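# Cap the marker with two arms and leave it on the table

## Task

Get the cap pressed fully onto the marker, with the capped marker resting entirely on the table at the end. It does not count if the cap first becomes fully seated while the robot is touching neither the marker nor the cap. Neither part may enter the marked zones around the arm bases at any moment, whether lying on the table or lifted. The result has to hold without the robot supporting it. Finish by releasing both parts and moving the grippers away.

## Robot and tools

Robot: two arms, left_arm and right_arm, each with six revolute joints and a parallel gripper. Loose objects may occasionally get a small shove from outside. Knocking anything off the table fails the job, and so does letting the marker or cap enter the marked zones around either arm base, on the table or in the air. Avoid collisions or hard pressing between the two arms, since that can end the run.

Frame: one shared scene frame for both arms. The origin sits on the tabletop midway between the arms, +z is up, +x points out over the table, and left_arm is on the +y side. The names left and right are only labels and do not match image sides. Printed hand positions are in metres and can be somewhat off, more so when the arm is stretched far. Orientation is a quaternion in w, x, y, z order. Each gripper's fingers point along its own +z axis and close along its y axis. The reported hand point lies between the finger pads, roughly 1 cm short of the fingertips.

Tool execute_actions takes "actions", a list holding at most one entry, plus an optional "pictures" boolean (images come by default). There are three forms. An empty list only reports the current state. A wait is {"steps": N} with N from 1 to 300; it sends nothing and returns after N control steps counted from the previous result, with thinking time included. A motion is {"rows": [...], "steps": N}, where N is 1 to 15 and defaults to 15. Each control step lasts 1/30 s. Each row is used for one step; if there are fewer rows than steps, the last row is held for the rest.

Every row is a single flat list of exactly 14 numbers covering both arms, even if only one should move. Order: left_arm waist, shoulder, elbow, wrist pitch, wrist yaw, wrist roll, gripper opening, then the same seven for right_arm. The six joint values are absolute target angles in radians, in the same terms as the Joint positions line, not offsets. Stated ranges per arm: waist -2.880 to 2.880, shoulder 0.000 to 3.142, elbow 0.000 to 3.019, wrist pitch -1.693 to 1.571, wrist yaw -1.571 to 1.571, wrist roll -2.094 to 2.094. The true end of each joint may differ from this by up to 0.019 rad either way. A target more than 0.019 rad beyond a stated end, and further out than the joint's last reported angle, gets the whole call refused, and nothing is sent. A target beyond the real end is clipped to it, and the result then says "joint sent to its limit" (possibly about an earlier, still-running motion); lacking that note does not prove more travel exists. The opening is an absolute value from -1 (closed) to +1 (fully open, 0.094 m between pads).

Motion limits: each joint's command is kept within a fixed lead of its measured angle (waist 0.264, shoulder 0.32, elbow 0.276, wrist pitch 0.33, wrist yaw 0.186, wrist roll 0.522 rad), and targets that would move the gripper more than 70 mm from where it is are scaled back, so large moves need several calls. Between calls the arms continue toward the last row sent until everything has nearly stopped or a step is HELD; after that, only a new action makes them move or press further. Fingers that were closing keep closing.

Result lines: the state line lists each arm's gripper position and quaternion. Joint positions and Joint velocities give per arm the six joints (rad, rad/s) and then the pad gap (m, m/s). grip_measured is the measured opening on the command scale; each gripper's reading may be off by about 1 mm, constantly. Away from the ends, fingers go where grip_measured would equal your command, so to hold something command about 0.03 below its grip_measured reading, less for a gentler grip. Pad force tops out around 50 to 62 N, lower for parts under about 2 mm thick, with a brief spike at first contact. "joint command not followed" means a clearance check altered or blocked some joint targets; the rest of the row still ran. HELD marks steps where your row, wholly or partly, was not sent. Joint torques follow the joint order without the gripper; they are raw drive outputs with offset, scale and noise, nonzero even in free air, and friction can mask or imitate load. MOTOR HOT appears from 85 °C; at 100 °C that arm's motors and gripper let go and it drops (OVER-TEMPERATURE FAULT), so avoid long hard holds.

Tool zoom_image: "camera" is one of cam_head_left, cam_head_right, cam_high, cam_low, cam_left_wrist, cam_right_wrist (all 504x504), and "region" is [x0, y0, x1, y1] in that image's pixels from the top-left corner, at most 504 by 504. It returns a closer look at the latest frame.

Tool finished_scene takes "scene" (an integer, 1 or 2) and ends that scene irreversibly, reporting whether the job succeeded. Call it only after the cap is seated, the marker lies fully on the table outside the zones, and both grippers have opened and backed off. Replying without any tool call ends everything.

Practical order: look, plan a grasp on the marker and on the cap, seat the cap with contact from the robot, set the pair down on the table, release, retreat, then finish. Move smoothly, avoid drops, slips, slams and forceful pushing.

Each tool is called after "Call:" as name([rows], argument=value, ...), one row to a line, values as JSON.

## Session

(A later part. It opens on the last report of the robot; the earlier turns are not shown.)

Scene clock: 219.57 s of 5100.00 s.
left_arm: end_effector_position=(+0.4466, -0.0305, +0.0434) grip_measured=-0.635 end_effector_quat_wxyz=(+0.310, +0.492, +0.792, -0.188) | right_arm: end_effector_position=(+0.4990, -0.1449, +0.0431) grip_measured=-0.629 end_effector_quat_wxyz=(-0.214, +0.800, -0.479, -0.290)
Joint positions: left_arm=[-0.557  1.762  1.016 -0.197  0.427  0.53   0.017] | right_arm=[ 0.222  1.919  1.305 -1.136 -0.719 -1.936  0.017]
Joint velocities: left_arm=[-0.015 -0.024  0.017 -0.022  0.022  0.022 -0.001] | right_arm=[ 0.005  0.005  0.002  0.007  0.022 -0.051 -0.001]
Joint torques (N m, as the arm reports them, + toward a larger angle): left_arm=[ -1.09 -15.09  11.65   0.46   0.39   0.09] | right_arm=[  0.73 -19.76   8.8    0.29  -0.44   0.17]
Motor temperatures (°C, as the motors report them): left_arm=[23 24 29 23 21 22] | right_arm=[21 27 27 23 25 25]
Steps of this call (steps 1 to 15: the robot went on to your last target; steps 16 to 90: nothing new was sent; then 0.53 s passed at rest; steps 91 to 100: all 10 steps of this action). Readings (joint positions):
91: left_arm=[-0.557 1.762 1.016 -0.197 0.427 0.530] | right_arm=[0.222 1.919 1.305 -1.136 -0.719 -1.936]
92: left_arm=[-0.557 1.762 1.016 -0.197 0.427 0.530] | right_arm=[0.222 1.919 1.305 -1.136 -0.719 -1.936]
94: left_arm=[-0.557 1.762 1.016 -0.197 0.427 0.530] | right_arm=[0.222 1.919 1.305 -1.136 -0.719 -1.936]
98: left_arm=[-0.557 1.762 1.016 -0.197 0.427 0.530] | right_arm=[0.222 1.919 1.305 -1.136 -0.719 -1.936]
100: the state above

Biased near breakaway; advance and let the cone guide.

Call:
execute_actions([
  {"rows":[[-0.567,1.755,1.05,-0.21,0.429,0.54,-0.67,0.23,1.909,1.31,-1.12,-0.72,-1.92,-0.67],[-0.567,1.755,1.05,-0.21,0.429,0.54,-0.67,0.238,1.909,1.31,-1.12,-0.72,-1.915,-0.67],[-0.567,1.755,1.05,-0.21,0.429,0.54,-0.67,0.246,1.909,1.31,-1.12,-0.72,-1.91,-0.67],[-0.567,1.755,1.05,-0.21,0.429,0.54,-0.67,0.255,1.909,1.31,-1.12,-0.72,-1.90,-0.67]],"steps":15},
])

Call:
zoom_image(camera="cam_left_wrist", region=[180,30,320,170])

Call:
zoom_image(camera="cam_head_right", region=[260,235,350,305])

Scene clock: 232.27 s of 5100.00 s.
left_arm: end_effector_position=(+0.4466, -0.0305, +0.0434) grip_measured=-0.635 end_effector_quat_wxyz=(+0.310, +0.492, +0.791, -0.188) | right_arm: end_effector_position=(+0.4924, -0.1308, +0.0431) grip_measured=-0.629 end_effector_quat_wxyz=(-0.206, +0.802, -0.476, -0.295)
Joint positions: left_arm=[-0.557  1.762  1.016 -0.197  0.427  0.531  0.017] | right_arm=[ 0.253  1.919  1.305 -1.136 -0.719 -1.912  0.017]
Joint velocities: left_arm=[ 0.005 -0.005  0.007 -0.017  0.007 -0.051 -0.001] | right_arm=[-0.024 -0.015 -0.002 -0.012  0.007 -0.095  0.   ]
Joint torques (N m, as the arm reports them, + toward a larger angle): left_arm=[ -1.21 -14.99  11.64   0.47   0.39   0.08] | right_arm=[  0.75 -19.55   8.73   0.3   -0.42   0.17]
Motor temperatures (°C, as the motors report them): left_arm=[23 24 29 23 21 22] | right_arm=[21 27 27 23 25 25]
Steps of this call (steps 1 to 15: the robot went on to your last target; steps 16 to 90: nothing new was sent; then 9.20 s passed at rest; steps 91 to 105: all 15 steps of this action). Readings (joint positions):
91: left_arm=[-0.557 1.762 1.016 -0.197 0.427 0.530] | right_arm=[0.222 1.919 1.305 -1.136 -0.719 -1.935]
92: left_arm=[-0.557 1.762 1.016 -0.197 0.427 0.530] | right_arm=[0.222 1.919 1.305 -1.136 -0.719 -1.934]
94: left_arm=[-0.557 1.762 1.016 -0.197 0.427 0.530] | right_arm=[0.226 1.919 1.305 -1.136 -0.719 -1.928]
98: left_arm=[-0.557 1.762 1.016 -0.197 0.427 0.531] | right_arm=[0.244 1.919 1.305 -1.136 -0.719 -1.918]
105: the state above

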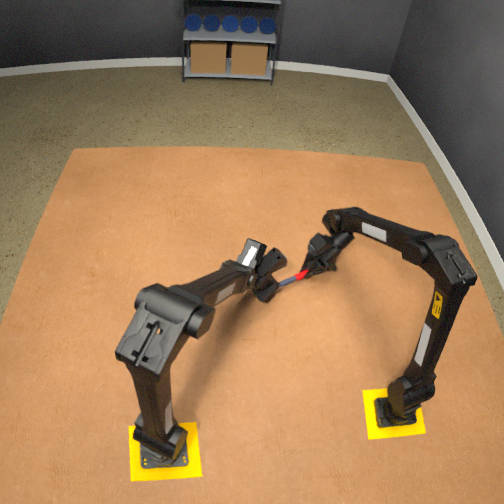

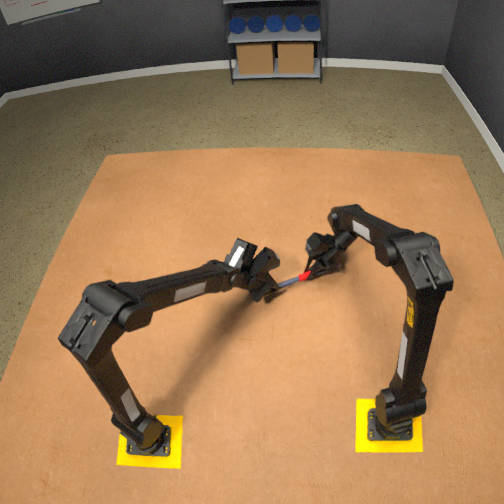

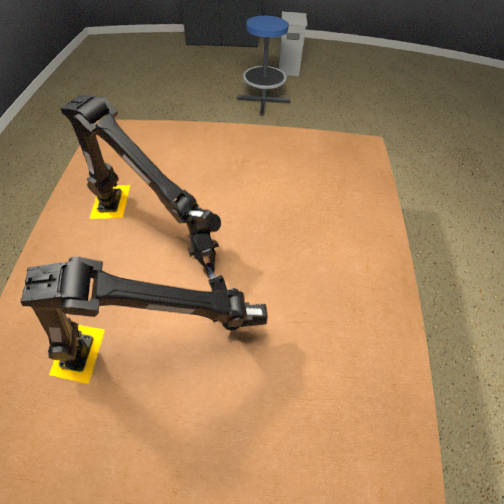

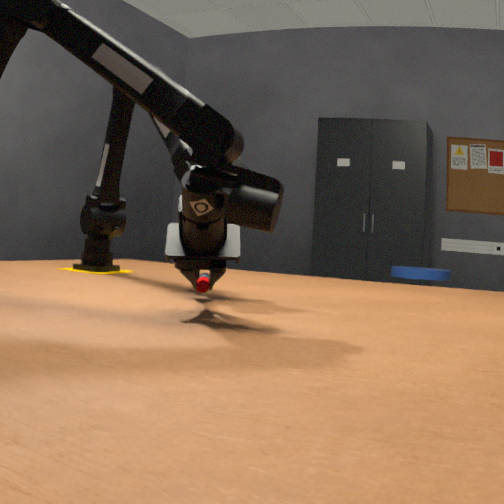

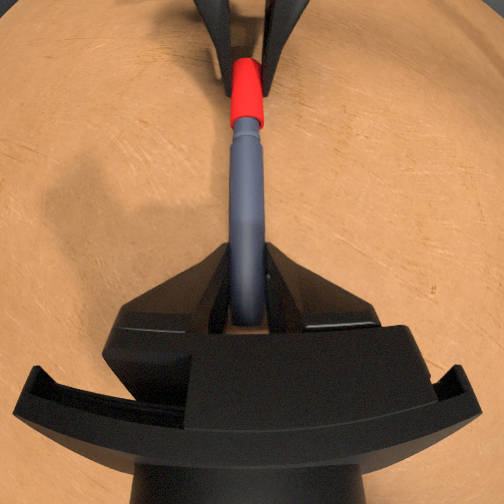

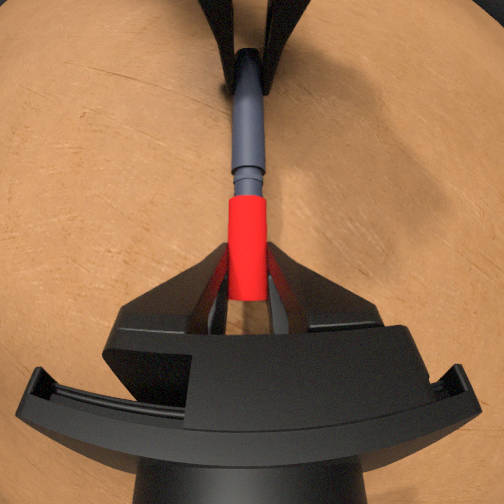

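Region (180, 30, 320, 170) of cam_left_wrist's 504x504 image, scaled by 3.600, with more detail than that image has.

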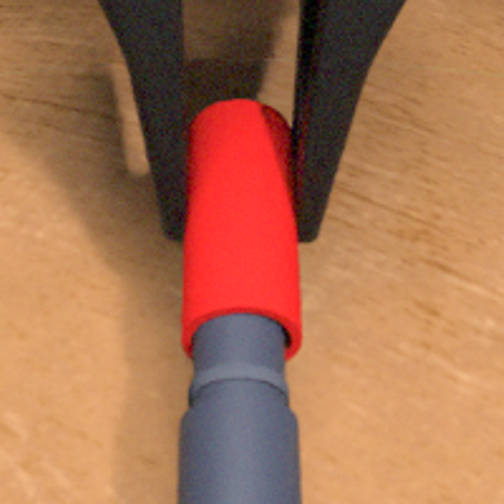

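Region (260, 235, 350, 305) of cam_head_right's 504x504 image, scaled by 5.600, with more detail than that image has.

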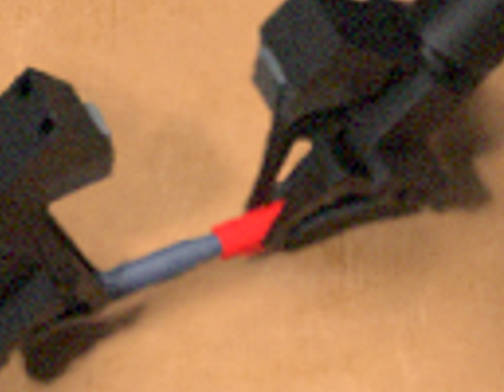

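Good. Advance to ridge and snap.

Call:
execute_actions([
  {"rows":[[-0.567,1.755,1.05,-0.205,0.429,0.54,-0.68,0.262,1.912,1.31,-1.12,-0.72,-1.89,-0.67],[-0.567,1.755,1.05,-0.2,0.429,0.54,-0.68,0.27,1.912,1.31,-1.12,-0.72,-1.88,-0.67],[-0.567,1.755,1.05,-0.197,0.429,0.54,-0.68,0.278,1.912,1.31,-1.12,-0.72,-1.87,-0.67],[-0.567,1.755,1.05,-0.195,0.429,0.54,-0.68,0.284,1.912,1.31,-1.12,-0.72,-1.865,-0.67],[-0.567,1.755,1.05,-0.19,0.43,0.54,-0.68,0.29,1.912,1.31,-1.12,-0.725,-1.86,-0.67],[-0.57,1.755,1.05,-0.187,0.432,0.54,-0.68,0.297,1.912,1.31,-1.12,-0.73,-1.86,-0.67],[-0.575,1.755,1.054,-0.182,0.435,0.54,-0.68,0.305,1.912,1.31,-1.12,-0.735,-1.86,-0.67],[-0.58,1.755,1.058,-0.177,0.438,0.54,-0.68,0.314,1.912,1.31,-1.12,-0.74,-1.86,-0.67],[-0.585,1.755,1.063,-0.172,0.441,0.54,-0.68,0.323,1.912,1.31,-1.12,-0.745,-1.86,-0.67],[-0.59,1.755,1.068,-0.167,0.444,0.54,-0.68,0.332,1.912,1.31,-1.12,-0.75,-1.86,-0.67],[-0.594,1.755,1.072,-0.162,0.446,0.54,-0.68,0.34,1.912,1.31,-1.12,-0.755,-1.86,-0.67],[-0.597,1.755,1.075,-0.158,0.447,0.54,-0.68,0.347,1.912,1.31,-1.12,-0.76,-1.86,-0.67]],"steps":15},
], pictures=false)

Call:
execute_actions(actions=[])

Call:
zoom_image(camera="cam_left_wrist", region=[180,50,320,190])

Scene clock: 248.43 s of 5100.00 s.
left_arm: end_effector_position=(+0.4463, -0.0307, +0.0433) grip_measured=-0.635 end_effector_quat_wxyz=(+0.310, +0.492, +0.791, -0.189) | right_arm: end_effector_position=(+0.4855, -0.1141, +0.0435) grip_measured=-0.629 end_effector_quat_wxyz=(-0.199, +0.801, -0.476, -0.303)
Joint positions: left_arm=[-0.557  1.763  1.016 -0.197  0.43   0.531  0.017] | right_arm=[ 0.287  1.919  1.305 -1.13  -0.725 -1.875  0.017]
Joint velocities: left_arm=[ 0.005 -0.005  0.002  0.002 -0.022 -0.007 -0.001] | right_arm=[-0.005 -0.015 -0.007 -0.012 -0.066 -0.007 -0.001]
Joint torques (N m, as the arm reports them, + toward a larger angle): left_arm=[ -3.94 -15.09  14.08   2.68   1.06   0.08] | right_arm=[  4.96 -18.88   9.01   0.22  -1.58   0.24]
Motor temperatures (°C, as the motors report them): left_arm=[23 24 29 23 21 22] | right_arm=[21 27 27 23 25 25]
Steps of this call (steps 1 to 15: the robot went on to your last target; steps 16 to 90: nothing new was sent; then 12.67 s passed at rest; steps 91 to 105: all 15 steps of this action). Readings (joint positions):
91: left_arm=[-0.557 1.762 1.016 -0.197 0.427 0.531] | right_arm=[0.253 1.919 1.305 -1.136 -0.719 -1.909]
92: left_arm=[-0.557 1.762 1.016 -0.197 0.427 0.531] | right_arm=[0.253 1.919 1.305 -1.136 -0.719 -1.906]
94: left_arm=[-0.557 1.762 1.016 -0.197 0.427 0.531] | right_arm=[0.257 1.919 1.305 -1.136 -0.719 -1.896]
98: left_arm=[-0.557 1.762 1.016 -0.197 0.430 0.531] | right_arm=[0.279 1.919 1.305 -1.135 -0.725 -1.882]
105: the state above

Scene clock: 248.43 s of 5100.00 s.
left_arm: end_effector_position=(+0.4463, -0.0307, +0.0433) grip_measured=-0.635 end_effector_quat_wxyz=(+0.310, +0.492, +0.791, -0.189) | right_arm: end_effector_position=(+0.4855, -0.1141, +0.0435) grip_measured=-0.629 end_effector_quat_wxyz=(-0.199, +0.801, -0.476, -0.303)
Joint positions: left_arm=[-0.557  1.763  1.016 -0.197  0.43   0.531  0.017] | right_arm=[ 0.287  1.919  1.305 -1.13  -0.725 -1.875  0.017]
Joint velocities: left_arm=[ 0.005 -0.005  0.002  0.002 -0.022 -0.007 -0.001] | right_arm=[-0.005 -0.015 -0.007 -0.012 -0.066 -0.007 -0.001]
Joint torques (N m, as the arm reports them, + toward a larger angle): left_arm=[ -3.94 -15.09  14.08   2.68   1.06   0.08] | right_arm=[  4.96 -18.88   9.01   0.22  -1.58   0.24]
Motor temperatures (°C, as the motors report them): left_arm=[23 24 29 23 21 22] | right_arm=[21 27 27 23 25 25]

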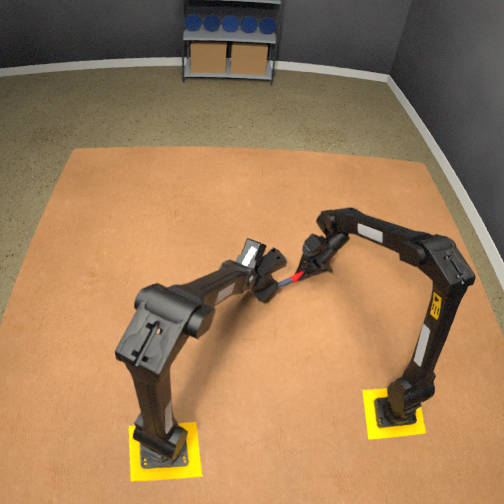

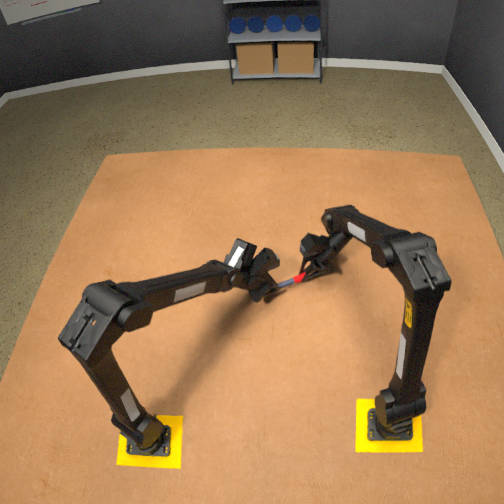

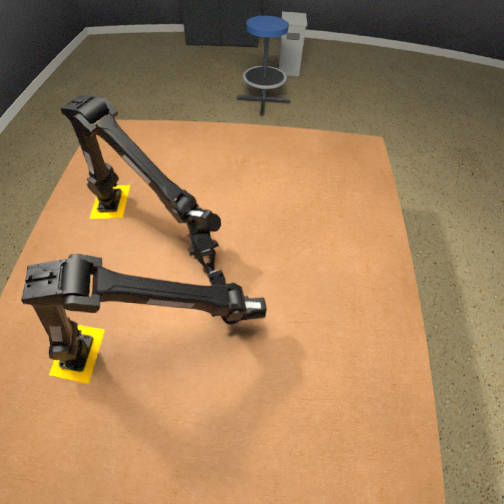

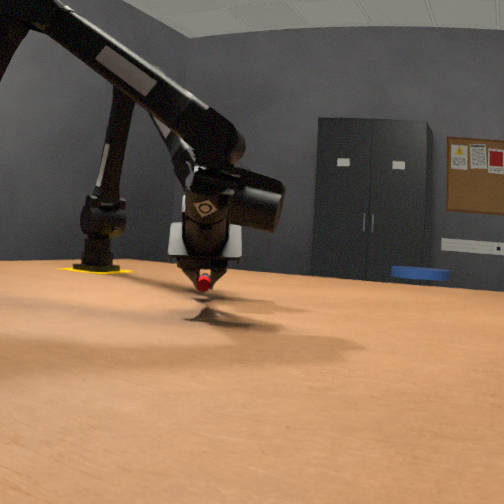

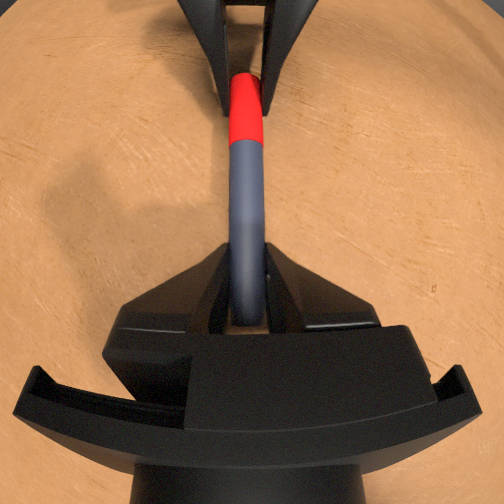

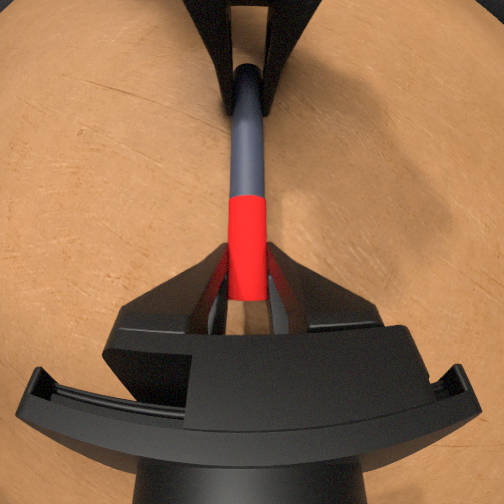

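Region (180, 50, 320, 190) of cam_left_wrist's 504x504 image, scaled by 3.600, with more detail than that image has.

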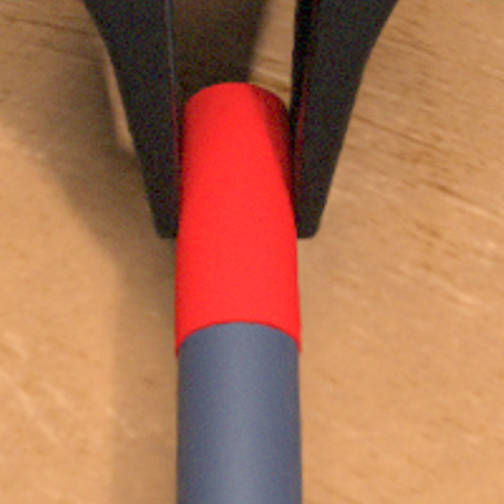

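Flush. Relax, release.

Call:
execute_actions([
  {"rows":[[-0.585,1.76,1.06,-0.175,0.44,0.54,-0.68,0.325,1.92,1.31,-1.125,-0.745,-1.87,-0.67],[-0.572,1.76,1.045,-0.19,0.435,0.54,-0.68,0.305,1.92,1.31,-1.125,-0.735,-1.87,-0.67],[-0.56,1.76,1.035,-0.197,0.43,0.535,-0.68,0.288,1.92,1.31,-1.13,-0.725,-1.875,-0.67],[-0.56,1.76,1.035,-0.197,0.43,0.535,-0.68,0.288,1.92,1.31,-1.13,-0.725,-1.875,-0.67],[-0.56,1.76,1.035,-0.197,0.43,0.535,-0.68,0.288,1.92,1.31,-1.13,-0.725,-1.875,-0.67],[-0.56,1.76,1.035,-0.197,0.43,0.535,-0.68,0.288,1.92,1.31,-1.13,-0.725,-1.875,0]],"steps":15},
], pictures=false)

Call:
execute_actions([
  {"rows":[[-0.56,1.77,1.035,-0.185,0.43,0.535,-0.68,0.26,1.91,1.31,-1.13,-0.725,-1.875,0],[-0.56,1.78,1.035,-0.172,0.43,0.535,-0.68,0.23,1.90,1.31,-1.13,-0.725,-1.875,0],[-0.56,1.788,1.035,-0.16,0.43,0.535,-0.68,0.20,1.88,1.31,-1.13,-0.725,-1.875,0],[-0.56,1.796,1.035,-0.15,0.43,0.535,-0.68,0.17,1.86,1.31,-1.13,-0.725,-1.875,0],[-0.56,1.804,1.035,-0.14,0.43,0.535,-0.68,0.13,1.84,1.31,-1.13,-0.725,-1.875,0],[-0.56,1.812,1.035,-0.13,0.43,0.535,-0.68,0.09,1.82,1.31,-1.13,-0.725,-1.875,0],[-0.56,1.82,1.035,-0.122,0.43,0.535,-0.68,0.05,1.80,1.31,-1.13,-0.725,-1.875,0],[-0.56,1.826,1.035,-0.116,0.43,0.535,-0.68,0.01,1.78,1.31,-1.13,-0.725,-1.875,0],[-0.56,1.83,1.035,-0.112,0.43,0.535,-0.68,-0.03,1.76,1.31,-1.13,-0.725,-1.875,0]],"steps":15},
])

Scene clock: 268.27 s of 5100.00 s.
left_arm: end_effector_position=(+0.4465, -0.0304, +0.0432) grip_measured=-0.635 end_effector_quat_wxyz=(+0.310, +0.492, +0.791, -0.188) | right_arm: end_effector_position=(+0.4862, -0.1158, +0.0432) grip_measured=-0.003 end_effector_quat_wxyz=(-0.199, +0.801, -0.478, -0.302)
Joint positions: left_arm=[-0.557  1.763  1.016 -0.197  0.427  0.531  0.017] | right_arm=[ 0.284  1.919  1.305 -1.13  -0.723 -1.875  0.047]
Joint velocities: left_arm=[ 0.005 -0.005  0.002  0.002  0.037 -0.051  0.   ] | right_arm=[-0.015 -0.024  0.012 -0.002  0.007 -0.007  0.   ]
Joint torques (N m, as the arm reports them, + toward a larger angle): left_arm=[ -0.46 -14.47  10.31   1.04   0.43   0.02] | right_arm=[  1.14 -19.4    8.6   -0.37  -0.47   0.04]
Motor temperatures (°C, as the motors report them): left_arm=[23 24 31 23 22 22] | right_arm=[21 27 27 23 28 25]
Steps of this call (steps 1 to 15: the robot went on to your last target; steps 16 to 90: nothing new was sent; then 16.33 s passed at rest; steps 91 to 105: all 15 steps of this action). Readings (joint positions):
91: left_arm=[-0.557 1.763 1.016 -0.197 0.429 0.531] | right_arm=[0.287 1.919 1.305 -1.130 -0.723 -1.875]
92: left_arm=[-0.557 1.763 1.016 -0.197 0.427 0.531] | right_arm=[0.287 1.919 1.305 -1.130 -0.720 -1.875]
94: left_arm=[-0.557 1.763 1.016 -0.197 0.427 0.531] | right_arm=[0.285 1.919 1.305 -1.130 -0.719 -1.875]
98: left_arm=[-0.557 1.763 1.016 -0.197 0.427 0.531] | right_arm=[0.284 1.919 1.305 -1.130 -0.722 -1.875]
105: the state above

Scene clock: 268.77 s of 5100.00 s.
left_arm: end_effector_position=(+0.4509, -0.0332, +0.0146) grip_measured=-0.635 end_effector_quat_wxyz=(+0.309, +0.493, +0.791, -0.190) | right_arm: end_effector_position=(+0.5473, -0.2845, +0.1121) grip_measured=-0.003 end_effector_quat_wxyz=(-0.287, +0.724, -0.592, -0.207)
Joint positions: left_arm=[-0.557  1.83   1.016 -0.132  0.432  0.531  0.017] | right_arm=[-0.067  1.775  1.305 -1.13  -0.724 -1.875  0.047]
Joint velocities: left_arm=[-0.015 -0.005  0.007 -0.002 -0.037 -0.007 -0.001] | right_arm=[-0.415 -0.376 -0.002 -0.002 -0.051  0.037 -0.001]
Joint torques (N m, as the arm reports them, + toward a larger angle): left_arm=[ -0.49 -14.77   9.8    1.85   0.27   0.02] | right_arm=[  4.97 -17.25   9.43   0.05  -0.44   0.1 ]
Motor temperatures (°C, as the motors report them): left_arm=[23 24 30 23 22 22] | right_arm=[21 27 27 23 28 25]
Steps of this call (steps 1 to 15: all 15 steps of this action). Readings (joint positions):
1: left_arm=[-0.557 1.763 1.016 -0.197 0.427 0.531] | right_arm=[0.283 1.919 1.305 -1.130 -0.723 -1.875]
2: left_arm=[-0.557 1.764 1.016 -0.197 0.427 0.531] | right_arm=[0.280 1.919 1.305 -1.130 -0.723 -1.875]
4: left_arm=[-0.557 1.769 1.016 -0.188 0.428 0.531] | right_arm=[0.259 1.916 1.305 -1.130 -0.724 -1.875]
8: left_arm=[-0.557 1.800 1.016 -0.153 0.428 0.531] | right_arm=[0.154 1.883 1.305 -1.130 -0.724 -1.875]
15: the state above

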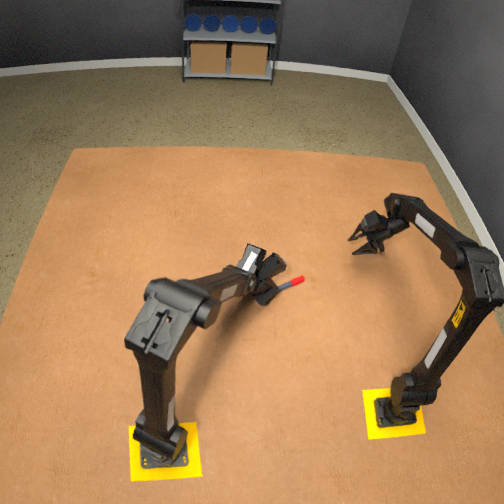

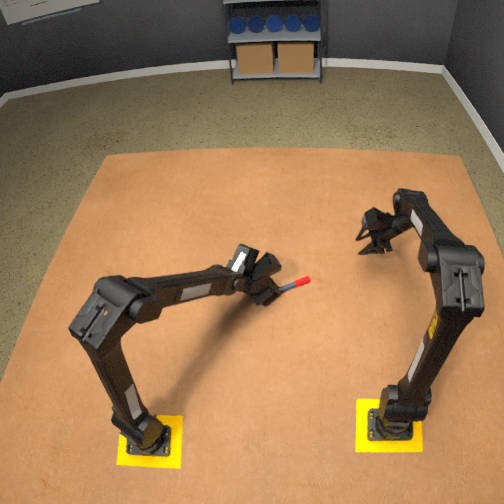

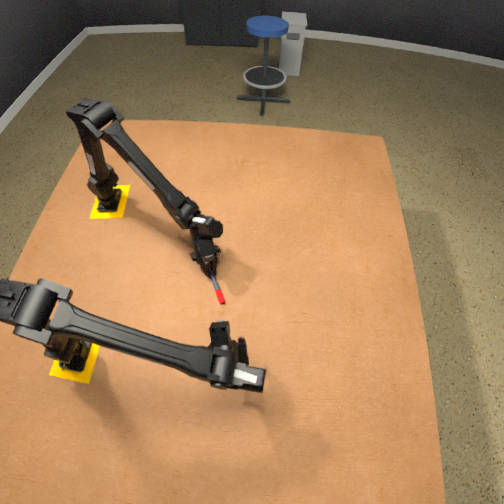

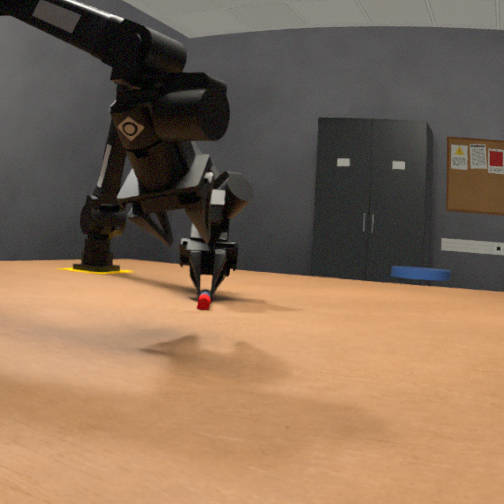

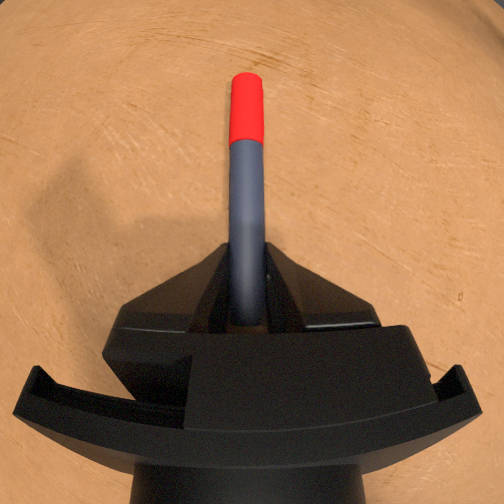

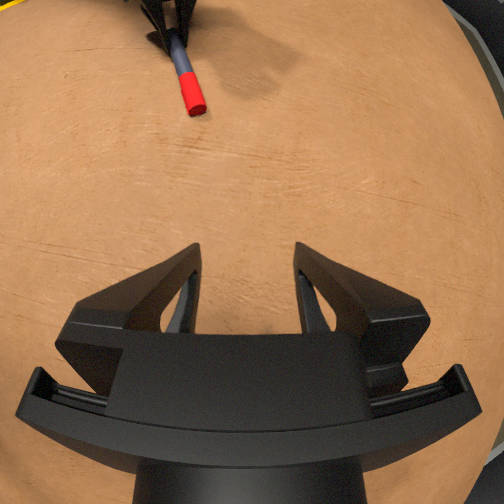

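Call:
zoom_image(camera="cam_left_wrist", region=[210,110,280,180])

Call:
execute_actions([
  {"rows":[[-0.56,1.83,1.035,-0.112,0.43,0.535,0,-0.04,1.76,1.31,-1.13,-0.725,-1.875,0]],"steps":10},
], pictures=false)

Call:
execute_actions([
  {"rows":[[-0.56,1.81,1.035,-0.112,0.43,0.535,0,-0.04,1.76,1.31,-1.13,-0.725,-1.875,0],[-0.56,1.78,1.035,-0.112,0.43,0.535,0,-0.04,1.76,1.31,-1.13,-0.725,-1.875,0],[-0.56,1.75,1.035,-0.112,0.43,0.535,0,-0.04,1.76,1.31,-1.13,-0.725,-1.875,0],[-0.56,1.72,1.035,-0.112,0.43,0.535,0,-0.04,1.76,1.31,-1.13,-0.725,-1.875,0],[-0.56,1.69,1.035,-0.112,0.43,0.535,0,-0.04,1.76,1.31,-1.13,-0.725,-1.875,0],[-0.56,1.66,1.035,-0.112,0.43,0.535,0,-0.04,1.76,1.31,-1.13,-0.725,-1.875,0],[-0.56,1.63,1.035,-0.112,0.43,0.535,0,-0.04,1.76,1.31,-1.13,-0.725,-1.875,0],[-0.56,1.60,1.035,-0.112,0.43,0.535,0,-0.04,1.76,1.31,-1.13,-0.725,-1.875,0],[-0.54,1.57,1.035,-0.112,0.43,0.535,0,-0.04,1.76,1.31,-1.13,-0.725,-1.875,0],[-0.51,1.55,1.035,-0.112,0.43,0.535,0,-0.04,1.76,1.31,-1.13,-0.725,-1.875,0],[-0.47,1.55,1.035,-0.112,0.43,0.535,0,-0.04,1.76,1.31,-1.13,-0.725,-1.875,0],[-0.43,1.55,1.035,-0.112,0.43,0.535,0,-0.04,1.76,1.31,-1.13,-0.725,-1.875,0],[-0.39,1.55,1.035,-0.112,0.43,0.535,0,-0.04,1.76,1.31,-1.13,-0.725,-1.875,0],[-0.35,1.55,1.035,-0.112,0.43,0.535,0,-0.04,1.76,1.31,-1.13,-0.725,-1.875,0],[-0.3,1.55,1.035,-0.112,0.43,0.535,0,-0.04,1.76,1.31,-1.13,-0.725,-1.875,0]],"steps":15},
], pictures=false)

Call:
execute_actions([
  {"steps":15},
])

Region (210, 110, 280, 180) of cam_left_wrist's 504x504 image, scaled by 7.200, with more detail than that image has.

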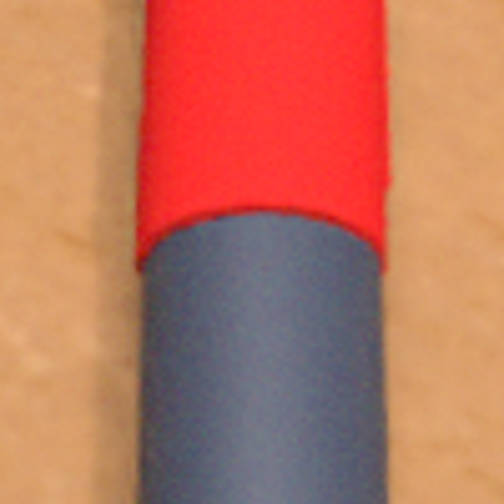

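Scene clock: 294.07 s of 5100.00 s.
left_arm: end_effector_position=(+0.4509, -0.0332, +0.0146) grip_measured=-0.003 end_effector_quat_wxyz=(+0.309, +0.493, +0.791, -0.190) | right_arm: end_effector_position=(+0.5450, -0.2670, +0.1230) grip_measured=-0.003 end_effector_quat_wxyz=(-0.290, +0.736, -0.577, -0.203)
Joint positions: left_arm=[-0.557  1.83   1.016 -0.132  0.431  0.531  0.047] | right_arm=[-0.032  1.752  1.305 -1.13  -0.724 -1.875  0.047]
Joint velocities: left_arm=[ 0.005  0.015  0.002 -0.002  0.022 -0.037  0.001] | right_arm=[ 0.015 -0.005  0.012  0.002 -0.007  0.051 -0.   ]
Joint torques (N m, as the arm reports them, + toward a larger angle): left_arm=[ -0.47 -14.93   9.81   1.82   0.27   0.02] | right_arm=[  0.18 -16.27   9.81   0.02  -0.42   0.06]
Motor temperatures (°C, as the motors report them): left_arm=[23 24 29 23 21 22] | right_arm=[21 27 28 23 27 25]
Steps of this call (steps 1 to 30: the robot went on to your last target; steps 31 to 90: nothing new was sent; then 21.97 s passed at rest; steps 91 to 100: all 10 steps of this action). Readings (joint positions):
91: left_arm=[-0.557 1.830 1.016 -0.132 0.431 0.531] | right_arm=[-0.026 1.752 1.305 -1.130 -0.724 -1.875]
92: left_arm=[-0.557 1.830 1.016 -0.132 0.431 0.531] | right_arm=[-0.027 1.752 1.305 -1.130 -0.724 -1.875]
94: left_arm=[-0.557 1.830 1.016 -0.132 0.431 0.531] | right_arm=[-0.029 1.752 1.305 -1.130 -0.724 -1.875]
98: left_arm=[-0.557 1.830 1.016 -0.132 0.431 0.531] | right_arm=[-0.032 1.752 1.305 -1.130 -0.724 -1.875]
100: the state above

Scene clock: 294.57 s of 5100.00 s.
left_arm: end_effector_position=(+0.4856, +0.0095, +0.1872) grip_measured=-0.003 end_effector_quat_wxyz=(+0.453, +0.460, +0.749, -0.152) | right_arm: end_effector_position=(+0.5450, -0.2670, +0.1230) grip_measured=-0.003 end_effector_quat_wxyz=(-0.290, +0.736, -0.577, -0.203)
Joint positions: left_arm=[-0.467  1.527  1.016 -0.132  0.434  0.531  0.047] | right_arm=[-0.032  1.752  1.305 -1.13  -0.724 -1.875  0.047]
Joint velocities: left_arm=[ 0.962 -0.327  0.002  0.002 -0.037 -0.037 -0.001] | right_arm=[ 0.005  0.005  0.002  0.012  0.066  0.007 -0.   ]
Joint torques (N m, as the arm reports them, + toward a larger angle): left_arm=[ 3.76 -8.39 11.26  1.82  0.16 -0.01] | right_arm=[ -0.19 -16.66   9.88  -0.07  -0.42   0.09]
Motor temperatures (°C, as the motors report them): left_arm=[23 24 29 23 21 22] | right_arm=[21 27 28 23 27 25]
Steps of this call (steps 1 to 15: all 15 steps of this action). Readings (joint positions):
1: left_arm=[-0.557 1.830 1.016 -0.132 0.431 0.531] | right_arm=[-0.032 1.752 1.305 -1.130 -0.724 -1.875]
2: left_arm=[-0.557 1.828 1.016 -0.132 0.431 0.531] | right_arm=[-0.032 1.752 1.305 -1.130 -0.724 -1.875]
4: left_arm=[-0.557 1.812 1.016 -0.132 0.431 0.531] | right_arm=[-0.032 1.752 1.305 -1.130 -0.724 -1.875]
8: left_arm=[-0.557 1.720 1.016 -0.132 0.431 0.531] | right_arm=[-0.032 1.752 1.305 -1.130 -0.724 -1.875]
15: the state above

Scene clock: 295.07 s of 5100.00 s.
left_arm: end_effector_position=(+0.5271, +0.1080, +0.1720) grip_measured=-0.003 end_effector_quat_wxyz=(+0.454, +0.390, +0.793, -0.112) | right_arm: end_effector_position=(+0.5450, -0.2670, +0.1230) grip_measured=-0.003 end_effector_quat_wxyz=(-0.290, +0.736, -0.577, -0.203)
Joint positions: left_arm=[-0.289  1.554  1.016 -0.131  0.428  0.531  0.047] | right_arm=[-0.032  1.752  1.305 -1.13  -0.724 -1.875  0.047]
Joint velocities: left_arm=[-0.054 -0.005 -0.012  0.017 -0.066 -0.007  0.   ] | right_arm=[-0.005 -0.005  0.007 -0.002 -0.11  -0.037  0.   ]
Joint torques (N m, as the arm reports them, + toward a larger angle): left_arm=[ -0.87 -13.01  11.66   2.03   0.34   0.  ] | right_arm=[ -0.24 -16.94   9.86   0.12  -0.4    0.06]
Motor temperatures (°C, as the motors report them): left_arm=[23 24 29 23 21 22] | right_arm=[21 27 28 23 27 25]
Steps of this call (steps 1 to 15: the robot went on to your last target). Readings (joint positions):
1: left_arm=[-0.432 1.519 1.016 -0.132 0.434 0.531] | right_arm=[-0.032 1.752 1.305 -1.130 -0.724 -1.875]
2: left_arm=[-0.394 1.517 1.016 -0.131 0.434 0.531] | right_arm=[-0.032 1.752 1.305 -1.130 -0.724 -1.875]
4: left_arm=[-0.323 1.524 1.016 -0.131 0.430 0.531] | right_arm=[-0.032 1.752 1.305 -1.130 -0.724 -1.875]
8: left_arm=[-0.268 1.547 1.016 -0.131 0.426 0.531] | right_arm=[-0.032 1.752 1.305 -1.130 -0.724 -1.875]
15: the state above

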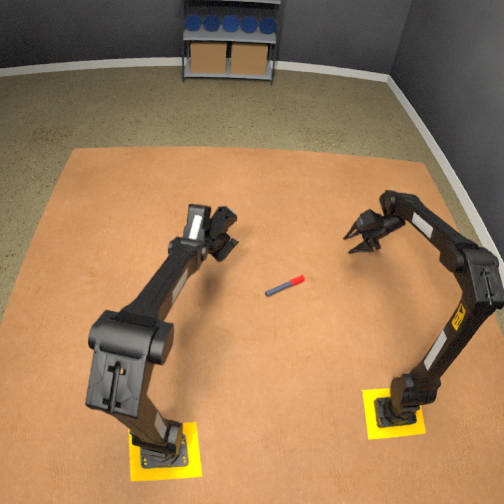

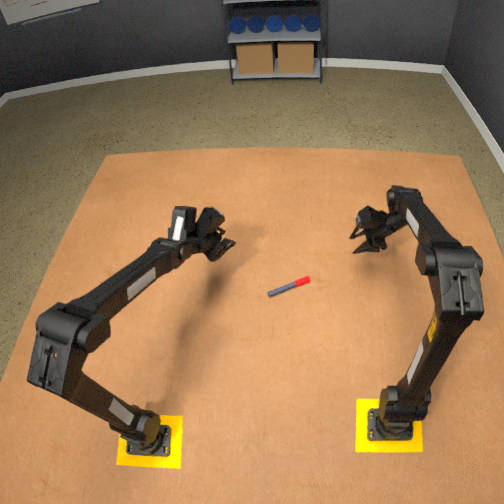

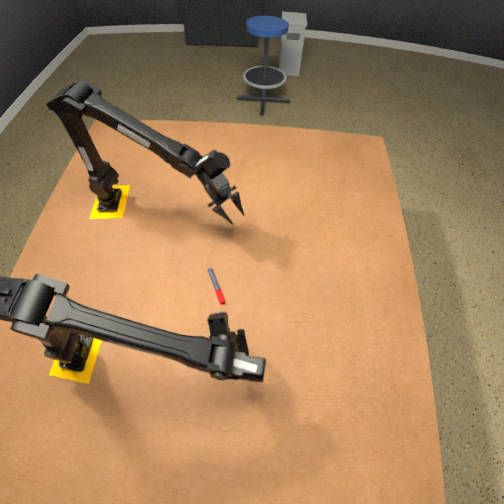

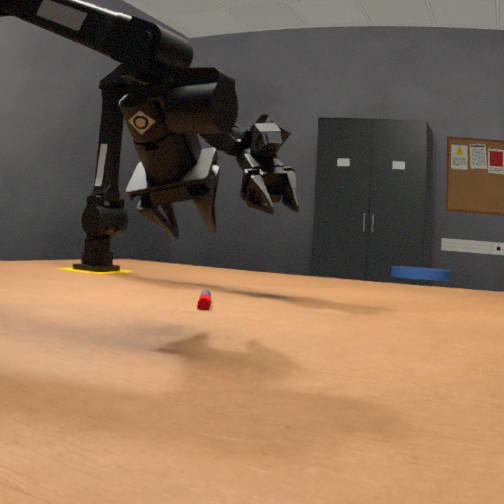

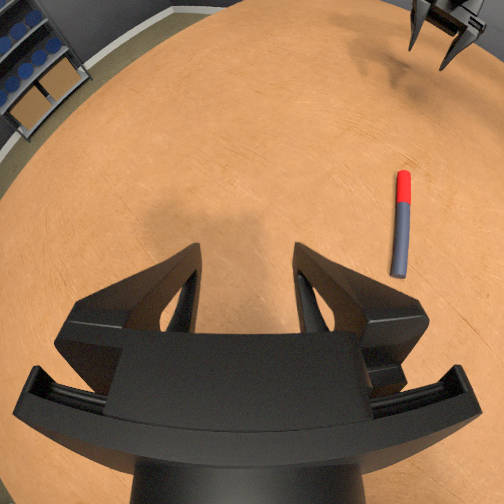

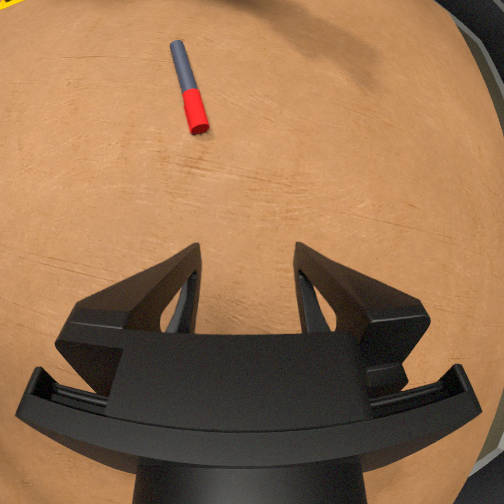

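Call:
finished_scene(scene=2)

The scene is finished: the task was done.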